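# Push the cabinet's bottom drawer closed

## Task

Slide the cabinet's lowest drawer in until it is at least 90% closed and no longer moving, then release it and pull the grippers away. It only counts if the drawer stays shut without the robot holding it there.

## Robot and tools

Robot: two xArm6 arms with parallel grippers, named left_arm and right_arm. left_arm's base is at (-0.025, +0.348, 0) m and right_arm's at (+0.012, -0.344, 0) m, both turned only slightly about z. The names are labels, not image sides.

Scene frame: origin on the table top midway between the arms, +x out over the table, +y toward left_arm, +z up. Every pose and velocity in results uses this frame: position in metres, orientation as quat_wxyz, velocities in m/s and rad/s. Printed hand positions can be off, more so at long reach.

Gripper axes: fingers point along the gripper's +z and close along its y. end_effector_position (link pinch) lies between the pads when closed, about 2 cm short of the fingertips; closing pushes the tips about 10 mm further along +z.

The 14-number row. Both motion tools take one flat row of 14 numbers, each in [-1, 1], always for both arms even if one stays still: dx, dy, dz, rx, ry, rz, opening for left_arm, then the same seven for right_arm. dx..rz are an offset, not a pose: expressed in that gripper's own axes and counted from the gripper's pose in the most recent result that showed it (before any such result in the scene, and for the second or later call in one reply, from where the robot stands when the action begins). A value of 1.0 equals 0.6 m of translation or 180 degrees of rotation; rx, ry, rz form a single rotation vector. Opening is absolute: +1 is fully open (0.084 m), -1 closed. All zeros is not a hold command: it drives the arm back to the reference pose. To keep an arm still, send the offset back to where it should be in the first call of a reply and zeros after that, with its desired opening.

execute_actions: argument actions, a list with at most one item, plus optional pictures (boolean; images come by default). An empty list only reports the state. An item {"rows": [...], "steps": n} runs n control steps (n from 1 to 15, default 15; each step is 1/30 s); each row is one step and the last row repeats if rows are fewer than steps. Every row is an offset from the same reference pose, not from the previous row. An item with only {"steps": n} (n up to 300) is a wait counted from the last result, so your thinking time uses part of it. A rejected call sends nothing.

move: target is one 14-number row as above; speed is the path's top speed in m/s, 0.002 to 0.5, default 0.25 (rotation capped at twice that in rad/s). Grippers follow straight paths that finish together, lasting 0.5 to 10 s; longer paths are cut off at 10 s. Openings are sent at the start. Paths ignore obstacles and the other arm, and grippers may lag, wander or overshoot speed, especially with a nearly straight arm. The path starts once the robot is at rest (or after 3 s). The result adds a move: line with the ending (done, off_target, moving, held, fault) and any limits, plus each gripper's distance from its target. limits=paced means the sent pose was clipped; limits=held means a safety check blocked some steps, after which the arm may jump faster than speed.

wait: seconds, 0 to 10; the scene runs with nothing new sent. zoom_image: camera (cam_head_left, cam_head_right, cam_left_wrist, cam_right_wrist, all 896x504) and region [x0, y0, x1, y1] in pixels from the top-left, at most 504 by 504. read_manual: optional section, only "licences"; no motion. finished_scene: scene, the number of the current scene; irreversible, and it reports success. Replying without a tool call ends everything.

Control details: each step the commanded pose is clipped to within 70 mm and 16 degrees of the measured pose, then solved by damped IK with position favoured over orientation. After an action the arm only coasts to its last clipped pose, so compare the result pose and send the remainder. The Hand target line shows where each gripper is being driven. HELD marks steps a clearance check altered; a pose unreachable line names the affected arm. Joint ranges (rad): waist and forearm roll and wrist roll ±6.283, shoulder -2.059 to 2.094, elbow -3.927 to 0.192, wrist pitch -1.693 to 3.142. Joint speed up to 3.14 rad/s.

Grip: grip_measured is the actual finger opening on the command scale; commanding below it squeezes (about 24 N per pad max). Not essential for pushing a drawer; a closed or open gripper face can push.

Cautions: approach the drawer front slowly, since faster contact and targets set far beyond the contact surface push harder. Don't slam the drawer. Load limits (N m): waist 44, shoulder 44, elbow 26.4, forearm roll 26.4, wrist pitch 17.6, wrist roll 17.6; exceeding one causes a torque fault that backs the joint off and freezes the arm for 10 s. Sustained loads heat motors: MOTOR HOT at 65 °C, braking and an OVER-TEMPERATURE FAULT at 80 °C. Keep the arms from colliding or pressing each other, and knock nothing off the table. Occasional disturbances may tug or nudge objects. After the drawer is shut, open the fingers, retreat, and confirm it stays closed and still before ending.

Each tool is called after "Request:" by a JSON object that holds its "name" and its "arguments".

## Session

Request:
{"name": "execute_actions", "arguments": {"actions": []}}

Scene clock: 0.00 s of 3900.00 s.
left_arm: end_effector_position=(-0.0024, +0.7823, +0.3290) grip_measured=+1.00 end_effector_quat_wxyz=(-0.359, +0.719, -0.158, -0.574) end_effector_velocity=(-0.001, -0.000, -0.001) end_effector_angular_velocity=(-0.001, +0.001, +0.002) | right_arm: end_effector_position=(+0.3875, -0.7265, +0.2070) grip_measured=+1.00 end_effector_quat_wxyz=(-0.341, +0.696, -0.413, +0.479) end_effector_velocity=(+0.000, +0.000, +0.000) end_effector_angular_velocity=(-0.001, -0.001, +0.001)
Joint positions: left_arm=[ 0.805 -0.34  -0.549  1.602  1.399  0.551  0.084] | right_arm=[-1.206  0.144 -0.87   1.593  1.126 -1.216  0.084]
Joint velocities: left_arm=[ 0.001  0.001  0.001 -0.001  0.001 -0.     0.   ] | right_arm=[ 0.    -0.001  0.     0.001  0.    -0.001  0.   ]
Joint torques (N m, as the arm reports them, + toward a larger angle): no reading
Motor temperatures (°C, as the motors report them): left_arm=[32 31 30 35 32 31] | right_arm=[30 31 28 30 29 33]
Hand target (left_arm): -0.002, +0.782, +0.329; -0.359, +0.719, -0.158, -0.574
Hand target (right_arm): +0.387, -0.727, +0.207; -0.341, +0.696, -0.413, +0.479

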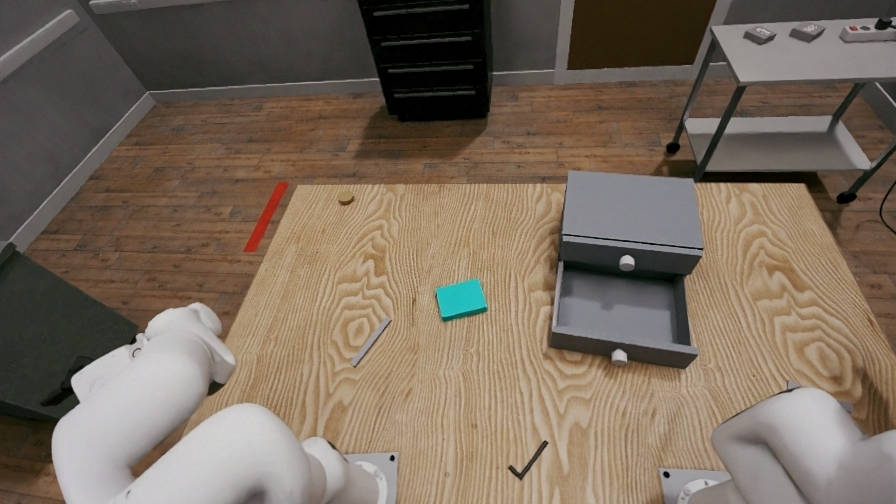

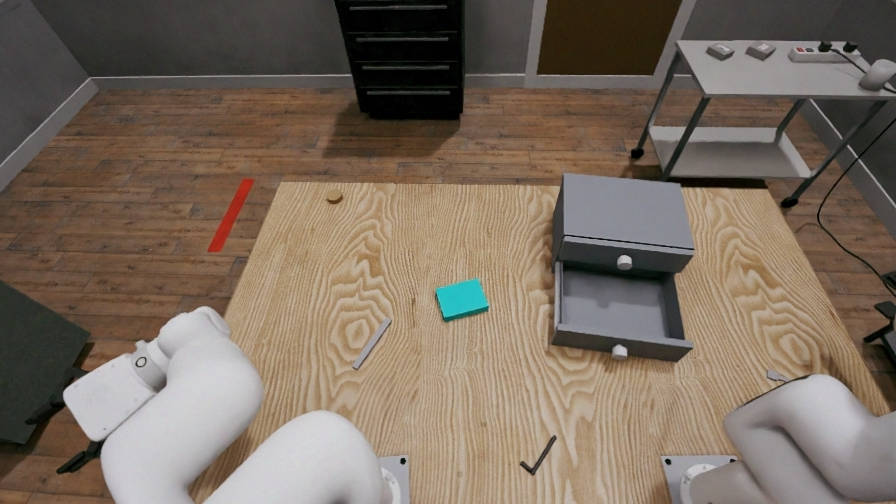

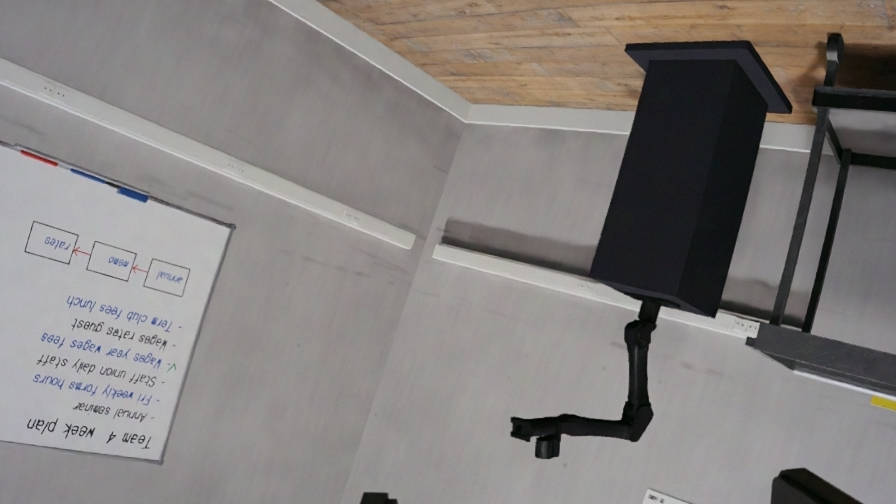

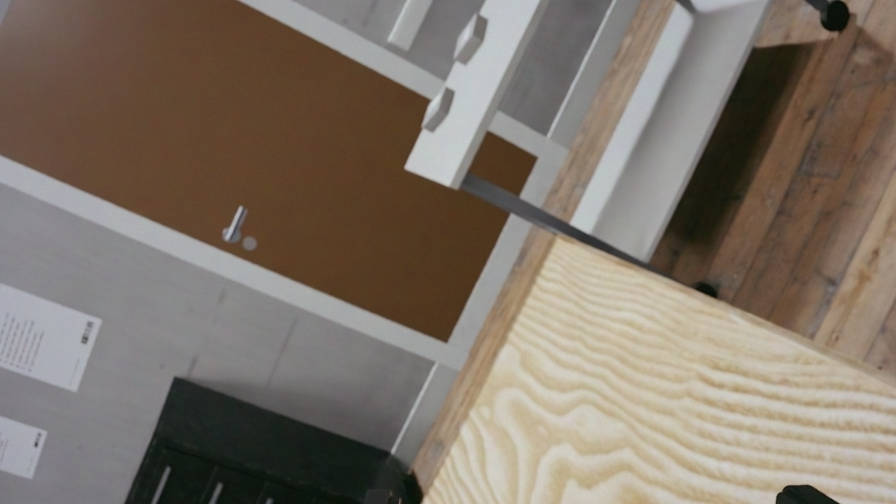

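Request:
{"name": "move", "arguments": {"target": [0,0,0,0,0,0,1,-0.903,-0.116,-0.261,0,0,0,-1]}}

Scene clock: 14.80 s of 3900.00 s.
left_arm: end_effector_position=(-0.0024, +0.7823, +0.3290) grip_measured=+1.00 end_effector_quat_wxyz=(-0.359, +0.719, -0.158, -0.574) end_effector_velocity=(-0.001, -0.000, -0.000) end_effector_angular_velocity=(-0.000, +0.000, +0.002) | right_arm: end_effector_position=(+0.3013, -0.5310, +0.1598) grip_measured=-1.00 end_effector_quat_wxyz=(-0.345, +0.696, -0.410, +0.478) end_effector_velocity=(-0.000, +0.000, -0.001) end_effector_angular_velocity=(+0.002, +0.002, +0.001)
Joint positions: left_arm=[ 0.805 -0.34  -0.549  1.602  1.399  0.551  0.084] | right_arm=[-1.231 -0.414 -0.134  1.649  1.158 -1.407  0.   ]
Joint velocities: left_arm=[ 0.001 -0.     0.001 -0.001  0.001  0.     0.   ] | right_arm=[ 0.     0.002 -0.001 -0.001 -0.001  0.001  0.   ]
Joint torques (N m, as the arm reports them, + toward a larger angle): left_arm=[ -0.27 -12.91 -23.38   1.38   0.86   0.76] | right_arm=[-0.08 -2.38 -9.38  1.08  1.65  0.49]
Motor temperatures (°C, as the motors report them): left_arm=[32 31 32 35 32 31] | right_arm=[30 31 30 30 29 33]
Hand target (left_arm): -0.002, +0.782, +0.329; -0.359, +0.719, -0.158, -0.574
Hand target (right_arm): +0.301, -0.531, +0.160; -0.345, +0.696, -0.410, +0.478
Off the commanded pose (left_arm): 0.000 m, 0 deg.
Off the commanded pose (right_arm): 0.350 m, 1 deg; position clipped at the last step of the last action.
After step 90, 9.20 s passed at rest.
move: held (right_arm); limits=paced,held; held on 45 of 78 steps (right_arm), including the last (right_arm)
pose unreachable (right arm): on one or more control steps of this call this arm could not follow its commanded pose, so it was not sent that pose on those steps. On the call's last step it was still not sent that pose. It may still have moved: this result reports where it is.
cause: the commanded pose would bring two parts of the arm too close to each other (joints 2 (shoulder) to 4 (forearm roll) lie between them).

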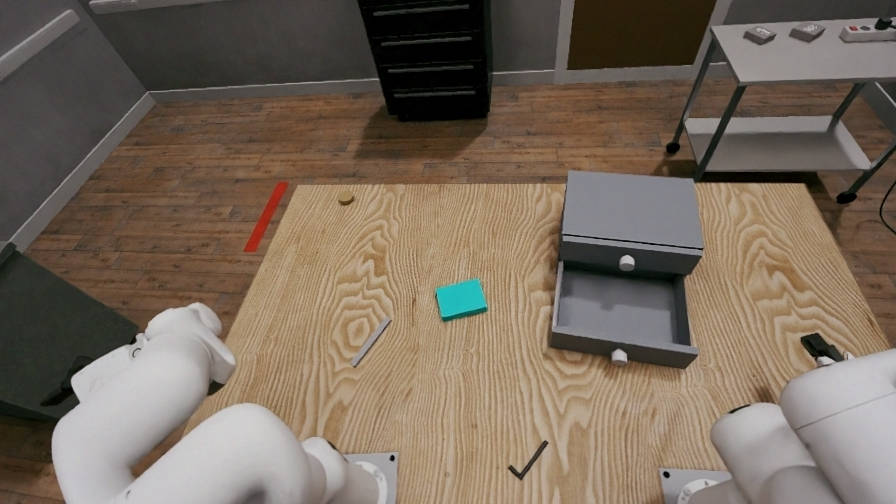

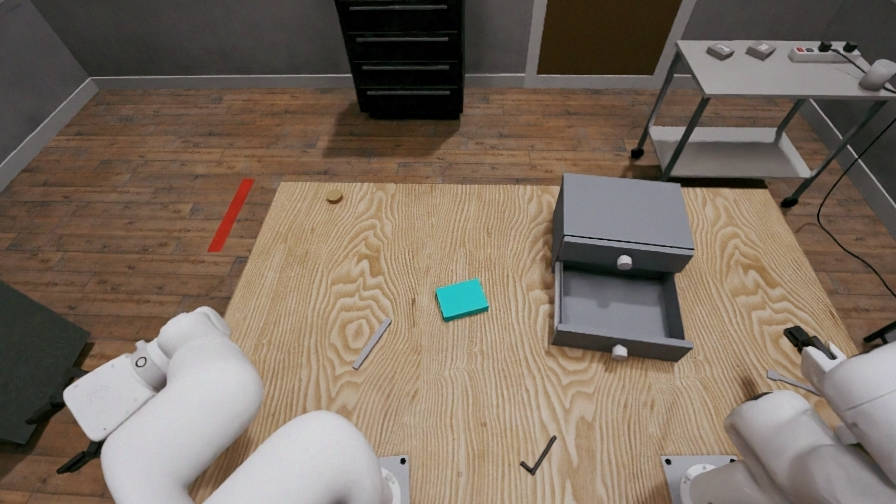

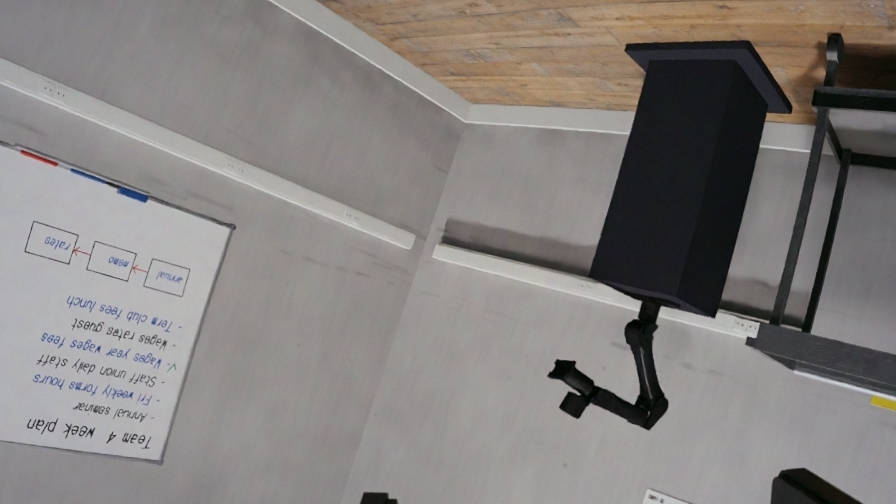

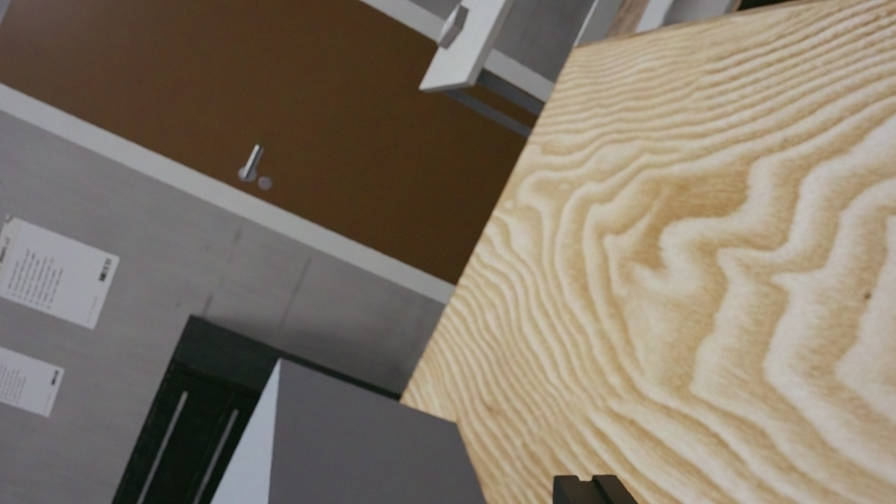

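Request:
{"name": "move", "arguments": {"target": [0,0,0,0,0,0,1,-0.515,-0.153,-0.16,-0.366,-0.162,0,-1]}}

Scene clock: 29.70 s of 3900.00 s.
left_arm: end_effector_position=(-0.0024, +0.7823, +0.3290) grip_measured=+1.00 end_effector_quat_wxyz=(-0.359, +0.719, -0.158, -0.574) end_effector_velocity=(-0.001, -0.000, -0.000) end_effector_angular_velocity=(-0.000, -0.000, +0.001) | right_arm: end_effector_position=(+0.2959, -0.5176, +0.1582) grip_measured=-1.00 end_effector_quat_wxyz=(-0.334, +0.709, -0.415, +0.461) end_effector_velocity=(-0.000, +0.001, -0.001) end_effector_angular_velocity=(+0.003, +0.001, +0.000)
Joint positions: left_arm=[ 0.805 -0.34  -0.549  1.602  1.399  0.551  0.084] | right_arm=[-1.192 -0.526 -0.082  1.619  1.095 -1.33   0.   ]
Joint velocities: left_arm=[ 0.001 -0.     0.    -0.    -0.     0.    -0.   ] | right_arm=[-0.     0.001  0.001 -0.001  0.     0.001  0.   ]
Joint torques (N m, as the arm reports them, + toward a larger angle): left_arm=[ -0.62 -13.01 -23.49   1.36   0.93   0.77] | right_arm=[-0.18 -1.29 -9.92  1.11  1.52  0.48]
Motor temperatures (°C, as the motors report them): left_arm=[32 31 33 35 32 31] | right_arm=[30 31 30 30 29 33]
Hand target (left_arm): -0.002, +0.782, +0.329; -0.359, +0.719, -0.158, -0.574
Hand target (right_arm): +0.296, -0.518, +0.158; -0.334, +0.709, -0.415, +0.461
Off the commanded pose (left_arm): 0.000 m, 0 deg.
Off the commanded pose (right_arm): 0.322 m, 69 deg; position and orientation clipped at the last step of the last action.
After step 90, 9.07 s passed at rest.
move: held (right_arm); limits=paced,held; held on 76 of 85 steps (right_arm), including the last (right_arm)
pose unreachable (right arm): on one or more control steps of this call this arm could not follow its commanded pose, so it was not sent that pose on those steps. On the call's last step it was still not sent that pose. It may still have moved: this result reports where it is.
cause: the commanded pose would bring two parts of the arm too close to each other (joints 2 (shoulder) to 4 (forearm roll) lie between them).

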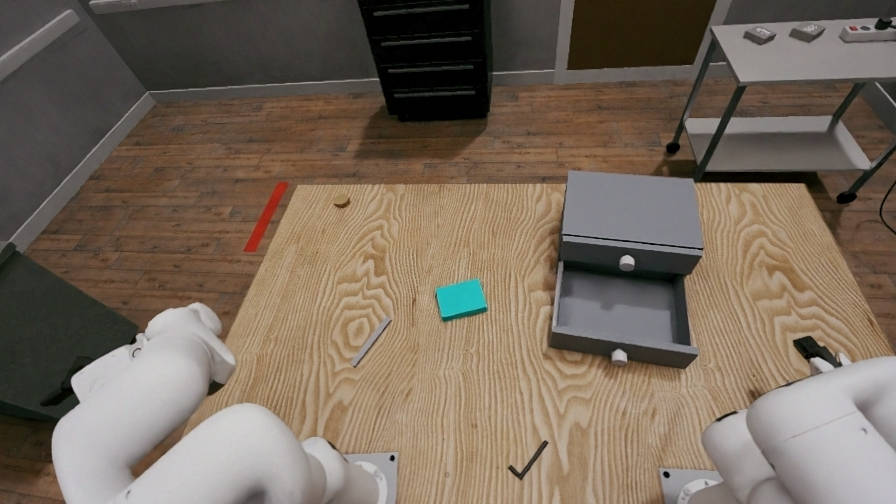

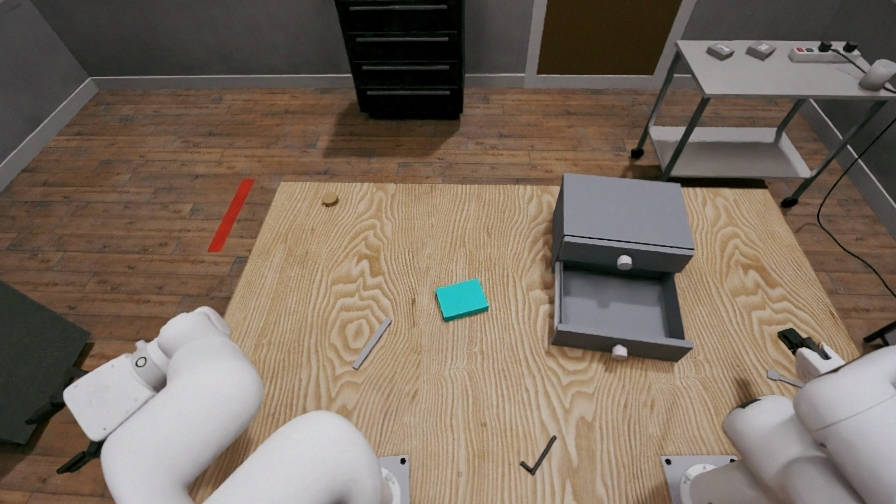

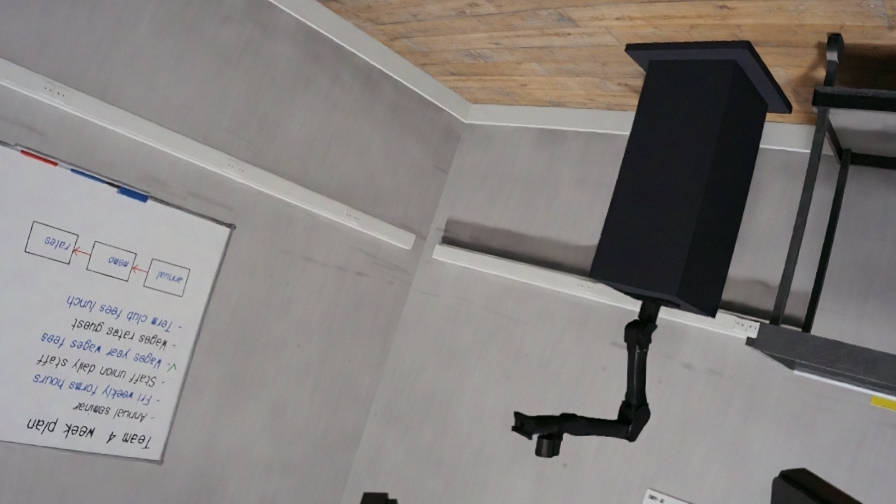

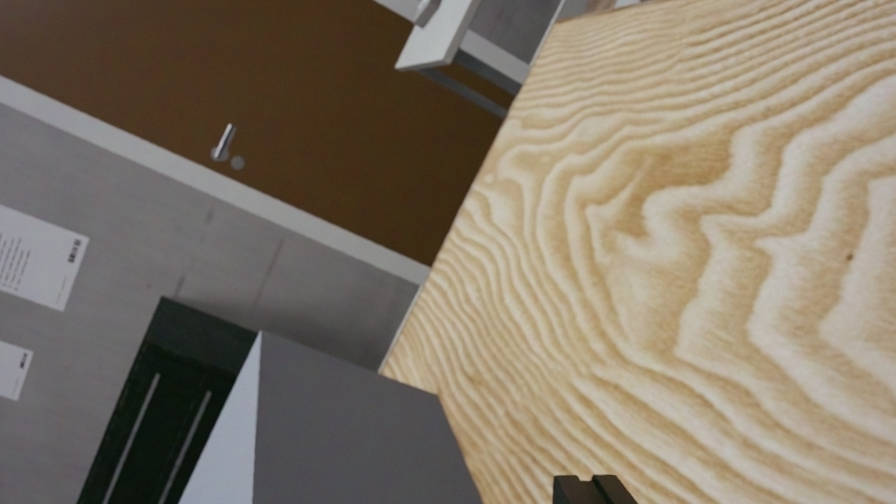

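Request:
{"name": "move", "arguments": {"target": [0,0,0,0,0,0,1,0.32,-0.08,0.087,-0.366,-0.162,0,-1]}}

Scene clock: 36.03 s of 3900.00 s.
left_arm: end_effector_position=(-0.0024, +0.7823, +0.3290) grip_measured=+1.00 end_effector_quat_wxyz=(-0.359, +0.719, -0.158, -0.574) end_effector_velocity=(+0.000, -0.000, -0.000) end_effector_angular_velocity=(-0.000, -0.001, -0.002) | right_arm: end_effector_position=(+0.4020, -0.6653, +0.2549) grip_measured=-1.00 end_effector_quat_wxyz=(+0.014, +0.863, -0.505, -0.016) end_effector_velocity=(+0.001, -0.000, +0.000) end_effector_angular_velocity=(+0.004, +0.012, -0.002)
Joint positions: left_arm=[ 0.805 -0.34  -0.549  1.602  1.399  0.551  0.084] | right_arm=[-0.715  0.12  -1.369 -0.033  1.277  0.394  0.   ]
Joint velocities: left_arm=[-0.001 -0.001  0.    -0.    -0.001 -0.    -0.   ] | right_arm=[ 0.002  0.012 -0.019 -0.004  0.018  0.005  0.   ]
Joint torques (N m, as the arm reports them, + toward a larger angle): left_arm=[ -0.28 -12.89 -23.48   1.27   0.71   0.73] | right_arm=[ -0.24 -13.42 -12.57   0.08  -0.41   0.51]
Motor temperatures (°C, as the motors report them): left_arm=[32 31 33 35 32 31] | right_arm=[30 31 30 30 29 33]
Hand target (left_arm): -0.002, +0.782, +0.329; -0.359, +0.719, -0.158, -0.574
Hand target (right_arm): +0.402, -0.665, +0.255; +0.014, +0.863, -0.505, -0.017
Off the commanded pose (left_arm): 0.000 m, 0 deg.
Off the commanded pose (right_arm): 0.002 m, 0 deg.
After step 90, 0.30 s passed at rest.
move: done

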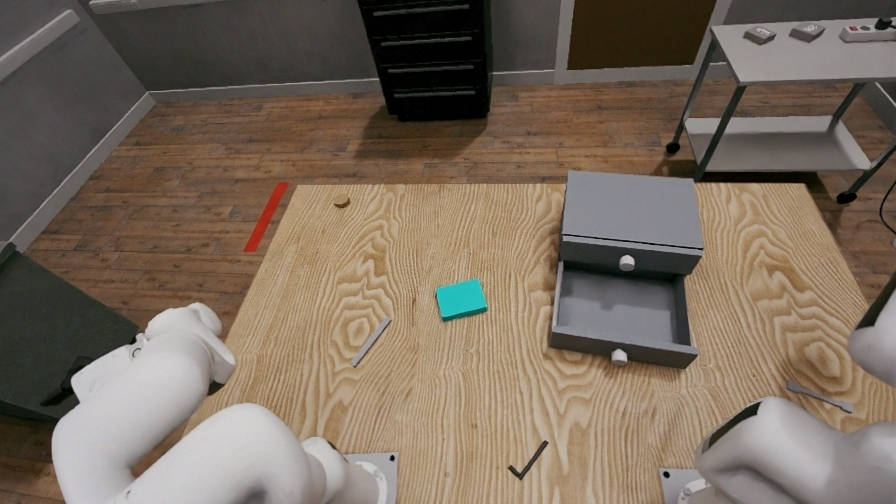

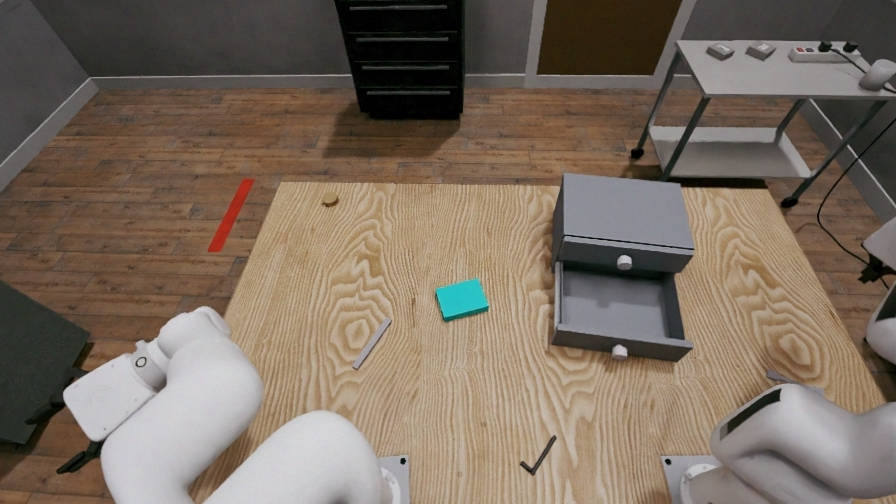

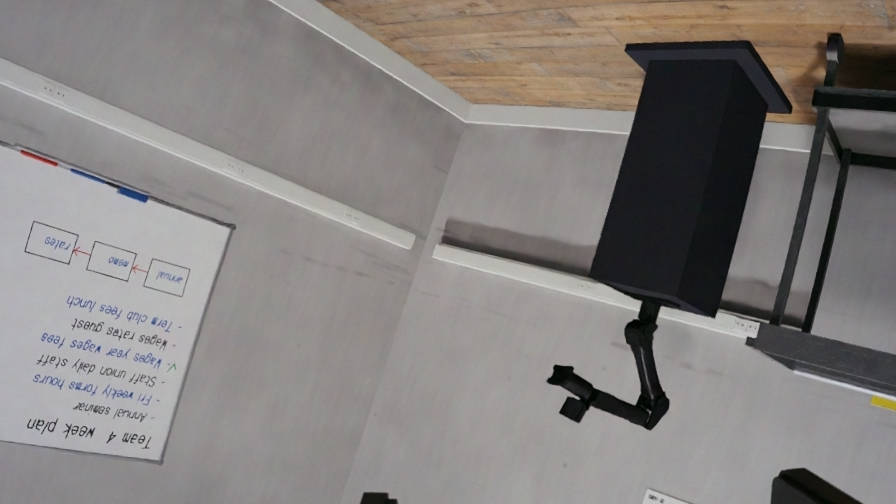

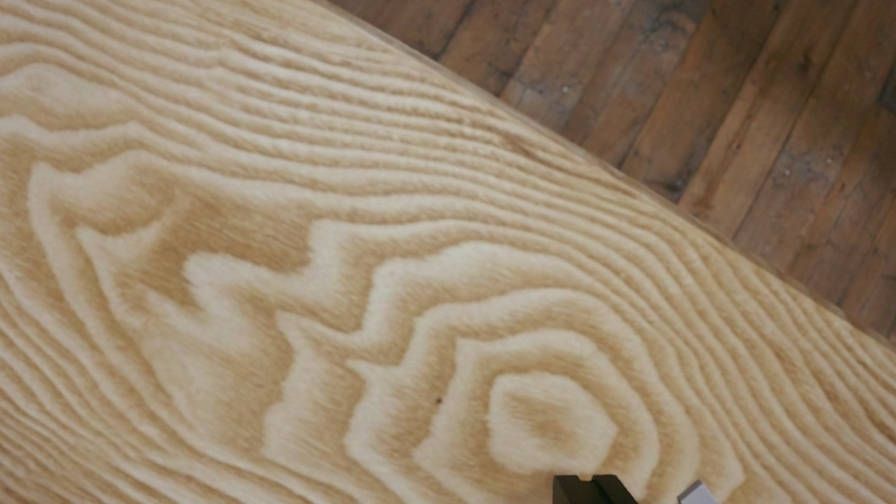

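Request:
{"name": "move", "arguments": {"target": [0,0,0,0,0,0,1,-0.81,-0.073,0.092,0,0,0,-1]}}

Scene clock: 45.07 s of 3900.00 s.
left_arm: end_effector_position=(-0.0024, +0.7823, +0.3290) grip_measured=+1.00 end_effector_quat_wxyz=(-0.359, +0.719, -0.158, -0.574) end_effector_velocity=(+0.000, -0.000, +0.000) end_effector_angular_velocity=(-0.000, +0.000, -0.000) | right_arm: end_effector_position=(+0.2007, -0.2205, +0.2058) grip_measured=-1.00 end_effector_quat_wxyz=(+0.013, +0.863, -0.506, -0.015) end_effector_velocity=(-0.000, +0.002, -0.000) end_effector_angular_velocity=(-0.004, -0.002, -0.003)
Joint positions: left_arm=[ 0.805 -0.34  -0.549  1.602  1.399  0.551  0.084] | right_arm=[ 0.522 -0.911 -0.369  0.016  1.317  1.618  0.   ]
Joint velocities: left_arm=[-0. -0.  0. -0.  0.  0.  0.] | right_arm=[ 0.013  0.005 -0.002 -0.004 -0.003  0.017  0.   ]
Joint torques (N m, as the arm reports them, + toward a larger angle): left_arm=[ -0.3  -12.93 -23.39   1.24   0.79   0.71] | right_arm=[ -0.16   0.94 -12.56   0.    -0.24   0.61]
Motor temperatures (°C, as the motors report them): left_arm=[32 31 33 35 32 31] | right_arm=[30 31 31 30 29 33]
Hand target (left_arm): -0.002, +0.782, +0.329; -0.359, +0.719, -0.158, -0.574
Hand target (right_arm): +0.201, -0.220, +0.206; +0.013, +0.863, -0.505, -0.015
Off the commanded pose (left_arm): 0.000 m, 0 deg.
Off the commanded pose (right_arm): 0.001 m, 0 deg.
After step 90, 3.50 s passed at rest.
move: done

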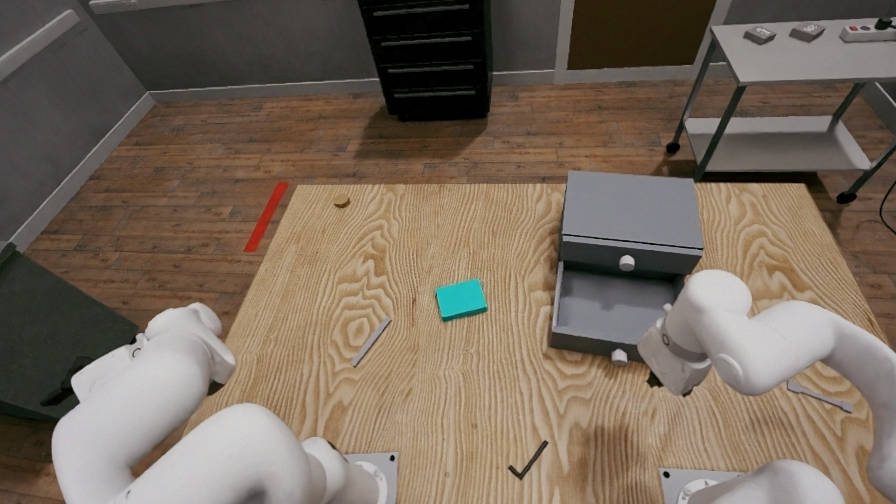

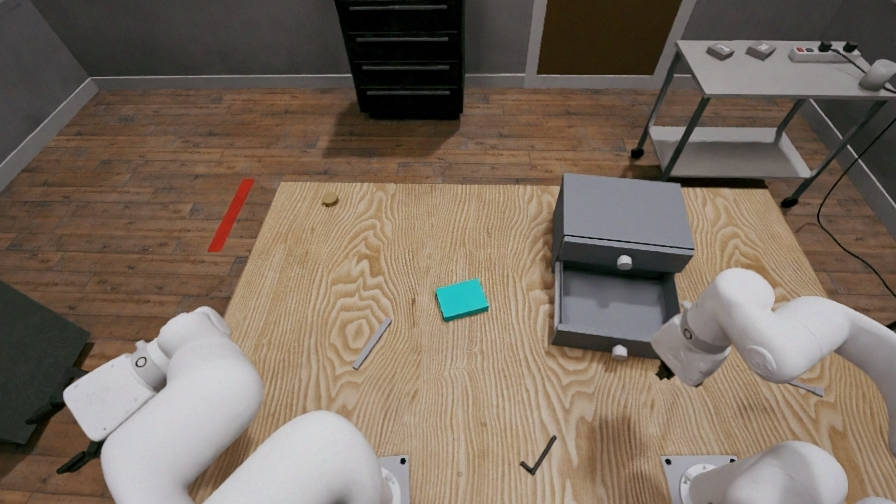

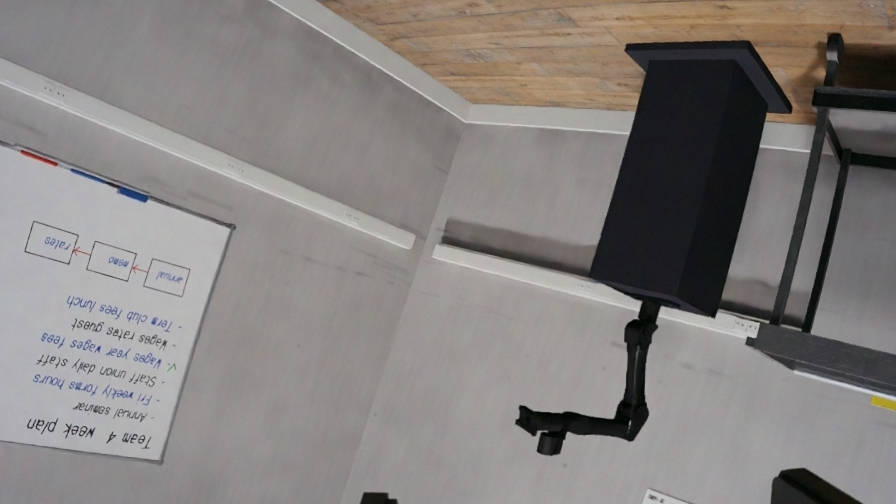

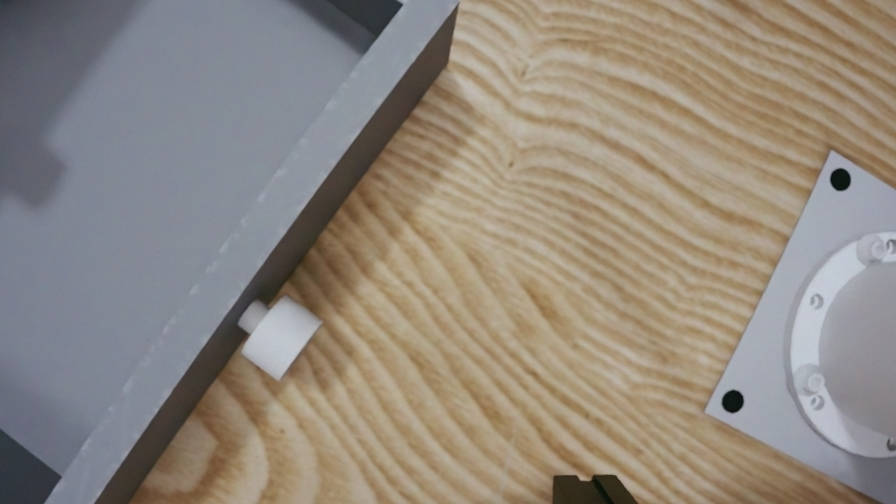

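Request:
{"name": "move", "arguments": {"target": [0,0,0,0,0,0,1,0,0,0.225,0,0,0,-1], "speed": 0.15}}

Scene clock: 50.90 s of 3900.00 s.
left_arm: end_effector_position=(-0.0024, +0.7823, +0.3290) grip_measured=+1.00 end_effector_quat_wxyz=(-0.359, +0.719, -0.158, -0.574) end_effector_velocity=(+0.000, +0.000, +0.001) end_effector_angular_velocity=(+0.002, -0.001, +0.000) | right_arm: end_effector_position=(+0.1949, -0.2210, +0.0713) grip_measured=-1.00 end_effector_quat_wxyz=(+0.012, +0.863, -0.505, -0.015) end_effector_velocity=(+0.000, +0.000, -0.002) end_effector_angular_velocity=(-0.001, +0.000, -0.000)
Joint positions: left_arm=[ 0.805 -0.34  -0.549  1.602  1.399  0.551  0.084] | right_arm=[ 0.537 -0.684 -0.072  0.023  0.791  1.62   0.   ]
Joint velocities: left_arm=[ 0.    -0.001 -0.001  0.     0.     0.    -0.   ] | right_arm=[ 0.     0.011 -0.    -0.    -0.01   0.     0.   ]
Joint torques (N m, as the arm reports them, + toward a larger angle): left_arm=[ -0.42 -12.87 -23.44   1.22   0.78   0.74] | right_arm=[ -0.08  -0.58 -11.04   0.    -0.25   0.54]
Motor temperatures (°C, as the motors report them): left_arm=[32 31 33 35 32 31] | right_arm=[30 31 31 30 29 33]
Hand target (left_arm): -0.002, +0.782, +0.329; -0.359, +0.719, -0.158, -0.574
Hand target (right_arm): +0.195, -0.221, +0.071; +0.012, +0.863, -0.505, -0.015
Off the commanded pose (left_arm): 0.000 m, 0 deg.
Off the commanded pose (right_arm): 0.001 m, 0 deg.
After step 90, 1.37 s passed at rest.
move: done

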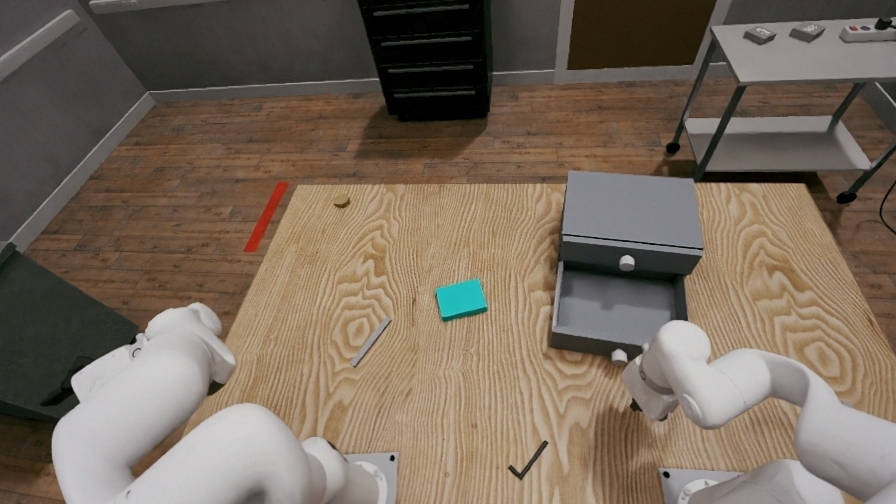

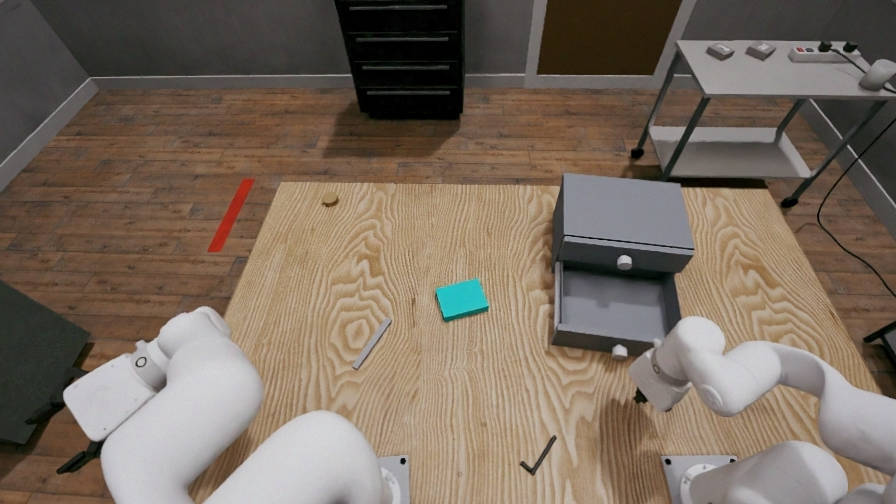

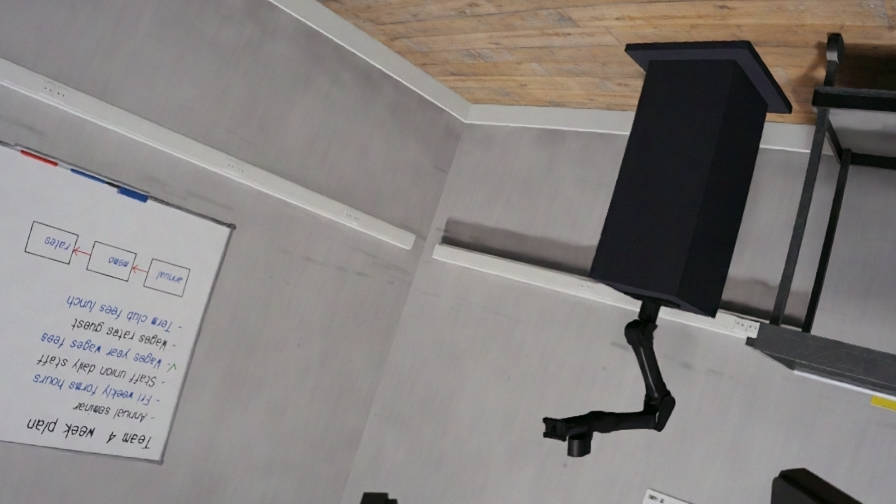

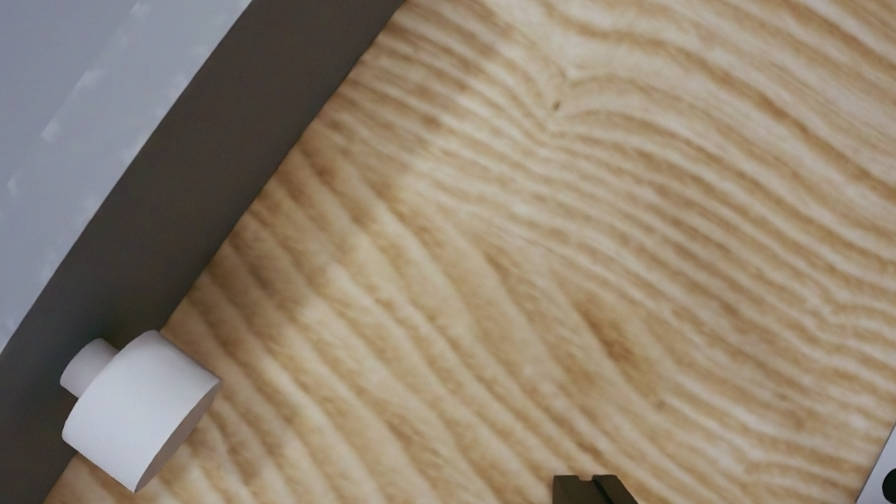

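Request:
{"name": "move", "arguments": {"target": [0,0,0,0,0,0,1,0.207,-0.265,0,0,0,0,-1], "speed": 0.06}}

Scene clock: 59.57 s of 3900.00 s.
left_arm: end_effector_position=(-0.0024, +0.7823, +0.3290) grip_measured=+1.00 end_effector_quat_wxyz=(-0.359, +0.719, -0.158, -0.574) end_effector_velocity=(-0.000, +0.000, +0.000) end_effector_angular_velocity=(+0.001, -0.001, +0.001) | right_arm: end_effector_position=(+0.3938, -0.2514, +0.0634) grip_measured=-1.00 end_effector_quat_wxyz=(+0.012, +0.863, -0.505, -0.015) end_effector_velocity=(+0.001, -0.000, -0.000) end_effector_angular_velocity=(-0.001, +0.001, +0.001)
Joint positions: left_arm=[ 0.805 -0.34  -0.549  1.602  1.399  0.551  0.084] | right_arm=[ 0.195  0.033 -0.66   0.006  0.666  1.289  0.   ]
Joint velocities: left_arm=[ 0.001 -0.    -0.001  0.     0.    -0.001  0.   ] | right_arm=[-0.001  0.005 -0.007 -0.001  0.003 -0.001  0.   ]
Joint torques (N m, as the arm reports them, + toward a larger angle): left_arm=[ -0.19 -13.08 -23.49   1.35   0.76   0.73] | right_arm=[ -0.55  -9.92 -10.82  -0.11  -0.69   0.57]
Motor temperatures (°C, as the motors report them): left_arm=[32 31 33 35 32 31] | right_arm=[30 31 31 30 29 33]
Hand target (left_arm): -0.002, +0.782, +0.329; -0.359, +0.719, -0.158, -0.574
Hand target (right_arm): +0.394, -0.251, +0.063; +0.012, +0.863, -0.505, -0.015
Off the commanded pose (left_arm): 0.000 m, 0 deg.
Off the commanded pose (right_arm): 0.001 m, 0 deg.
After step 90, 1.93 s passed at rest.
move: done

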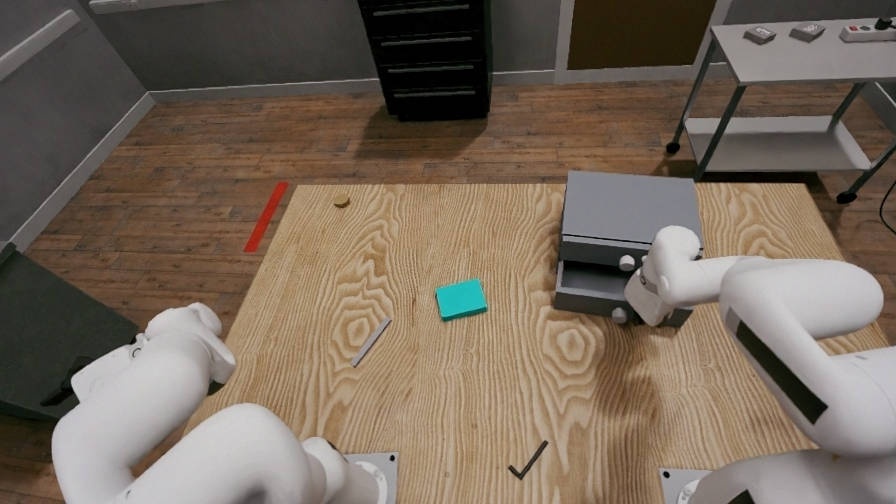

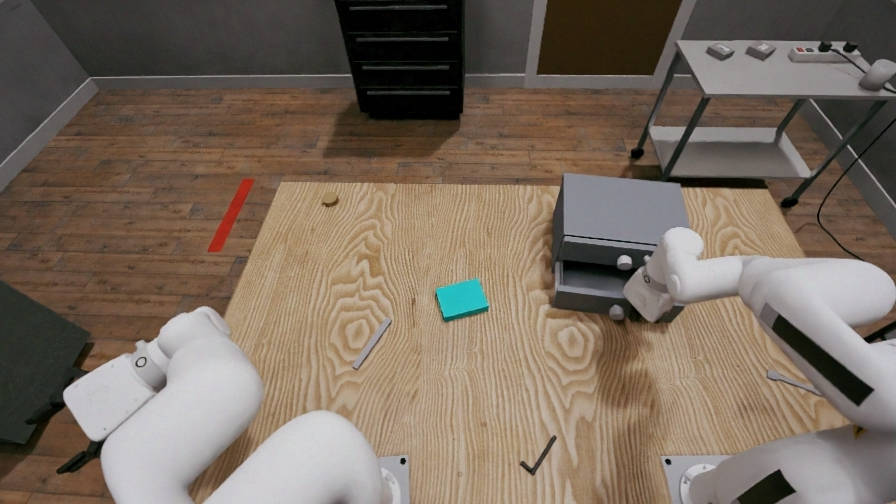

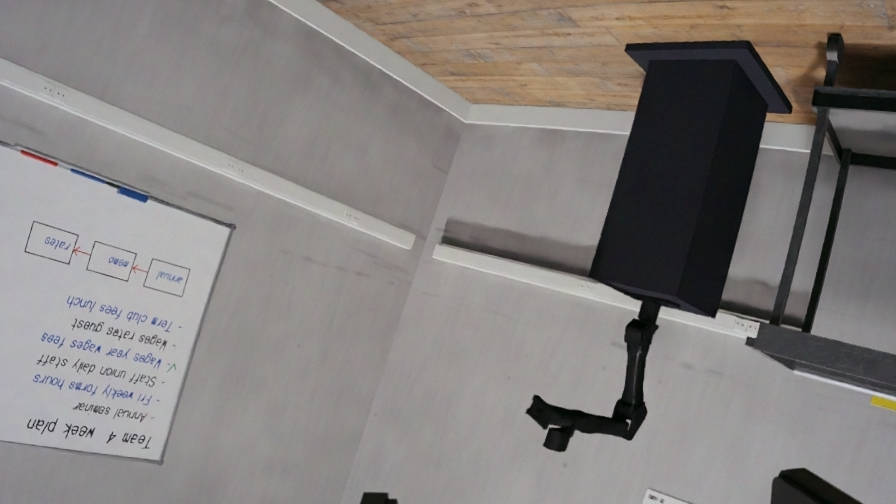

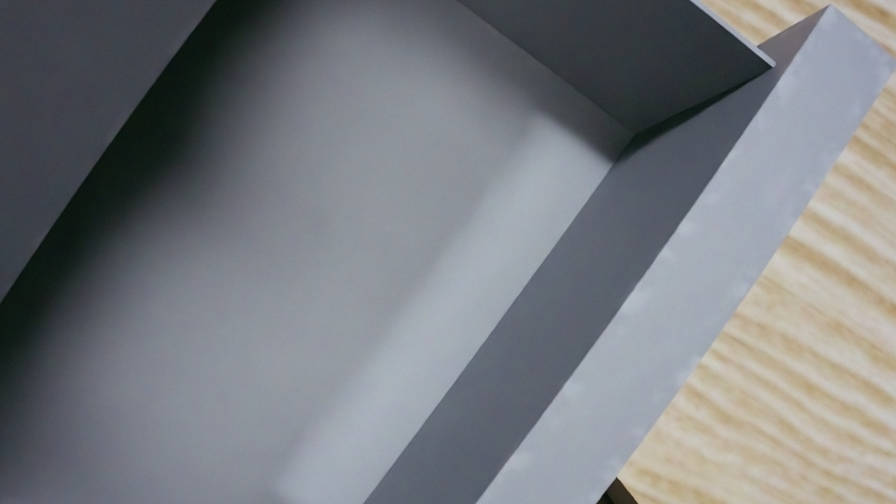

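Request:
{"name": "move", "arguments": {"target": [0,0,0,0,0,0,1,0.05,-0.08,0,0,0,0,-1], "speed": 0.03}}

Scene clock: 66.87 s of 3900.00 s.
left_arm: end_effector_position=(-0.0024, +0.7823, +0.3290) grip_measured=+1.00 end_effector_quat_wxyz=(-0.359, +0.719, -0.158, -0.574) end_effector_velocity=(+0.000, +0.000, +0.001) end_effector_angular_velocity=(+0.002, -0.001, -0.000) | right_arm: end_effector_position=(+0.4355, -0.2568, +0.0570) grip_measured=-1.00 end_effector_quat_wxyz=(+0.025, +0.863, -0.504, -0.030) end_effector_velocity=(-0.001, -0.001, +0.000) end_effector_angular_velocity=(-0.003, +0.015, +0.001)
Joint positions: left_arm=[ 0.805 -0.34  -0.549  1.602  1.399  0.551  0.084] | right_arm=[ 0.161  0.185 -0.845  0.003  0.738  1.256  0.   ]
Joint velocities: left_arm=[-0.    -0.001 -0.001 -0.    -0.    -0.    -0.   ] | right_arm=[-0.003  0.004 -0.01  -0.001  0.021 -0.003  0.   ]
Joint torques (N m, as the arm reports them, + toward a larger angle): left_arm=[ -0.45 -13.08 -23.43   1.35   0.79   0.61] | right_arm=[  0.86   3.86 -23.18   0.66  -9.63   2.47]
Motor temperatures (°C, as the motors report them): left_arm=[32 31 33 35 32 31] | right_arm=[30 31 31 30 30 33]
Hand target (left_arm): -0.002, +0.782, +0.329; -0.359, +0.719, -0.158, -0.574
Hand target (right_arm): +0.450, -0.254, +0.062; +0.012, +0.863, -0.505, -0.015
Off the commanded pose (left_arm): 0.000 m, 0 deg.
Off the commanded pose (right_arm): 0.016 m, 2 deg.
After step 90, 2.17 s passed at rest.
move: off_target (right_arm)

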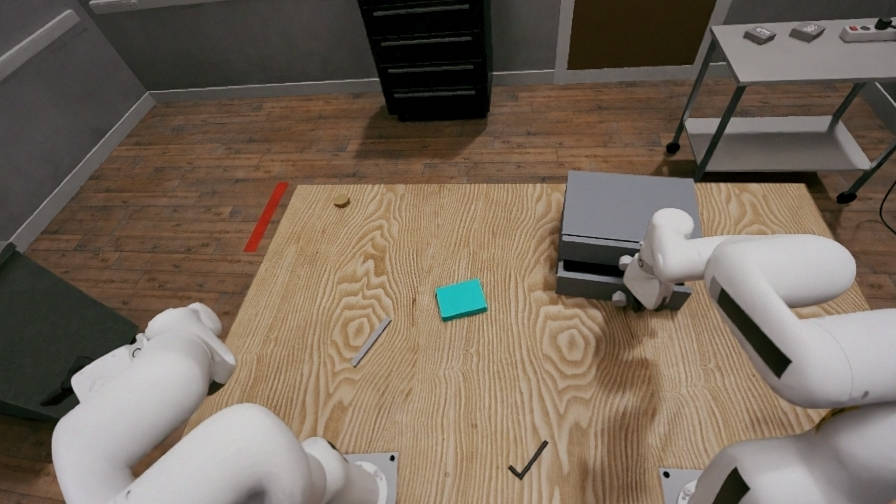

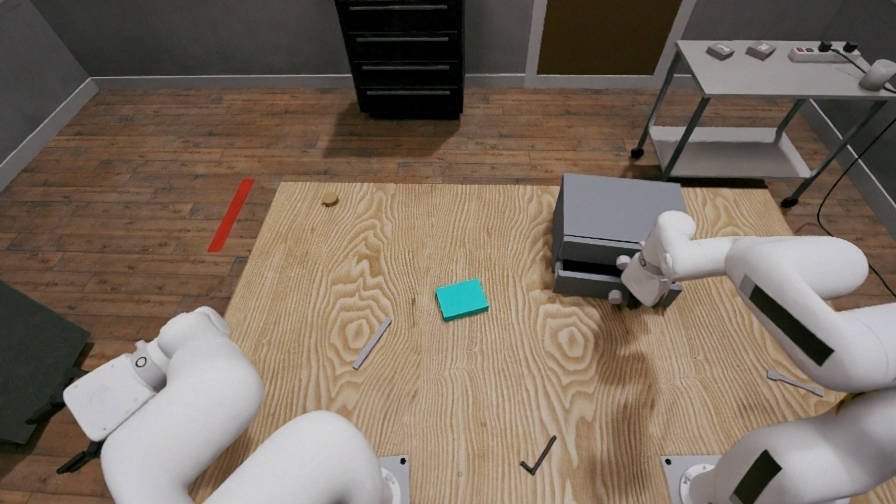

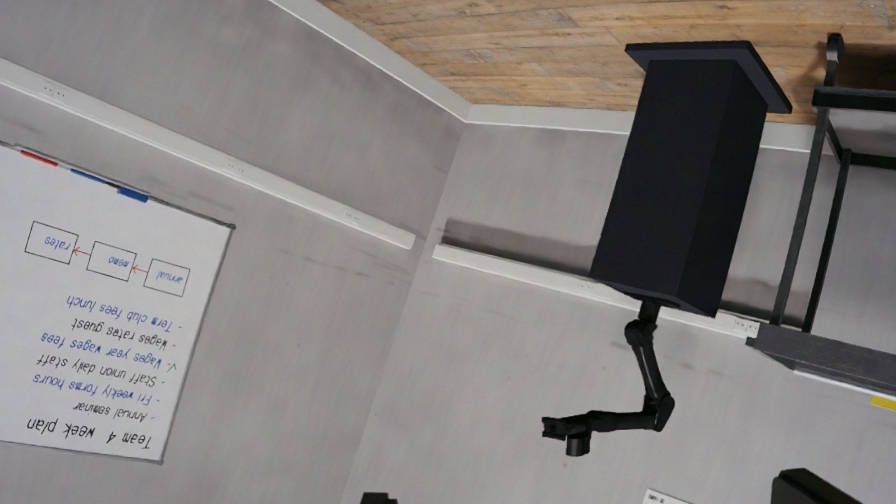

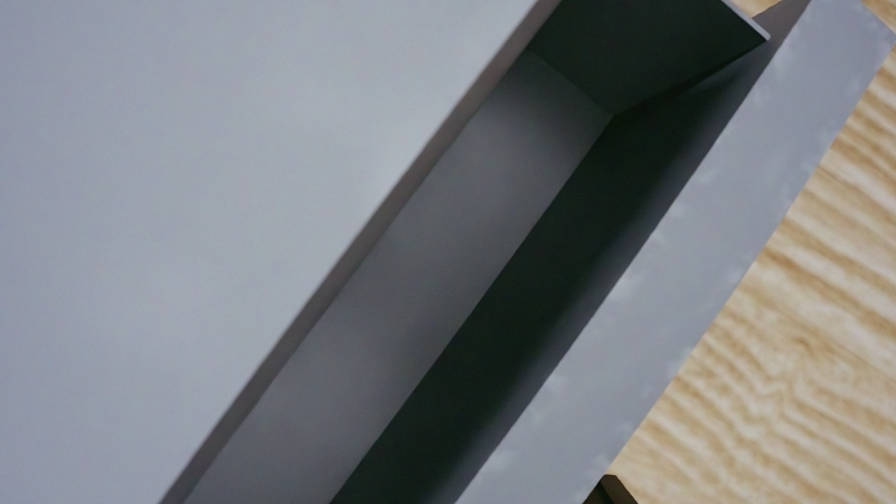

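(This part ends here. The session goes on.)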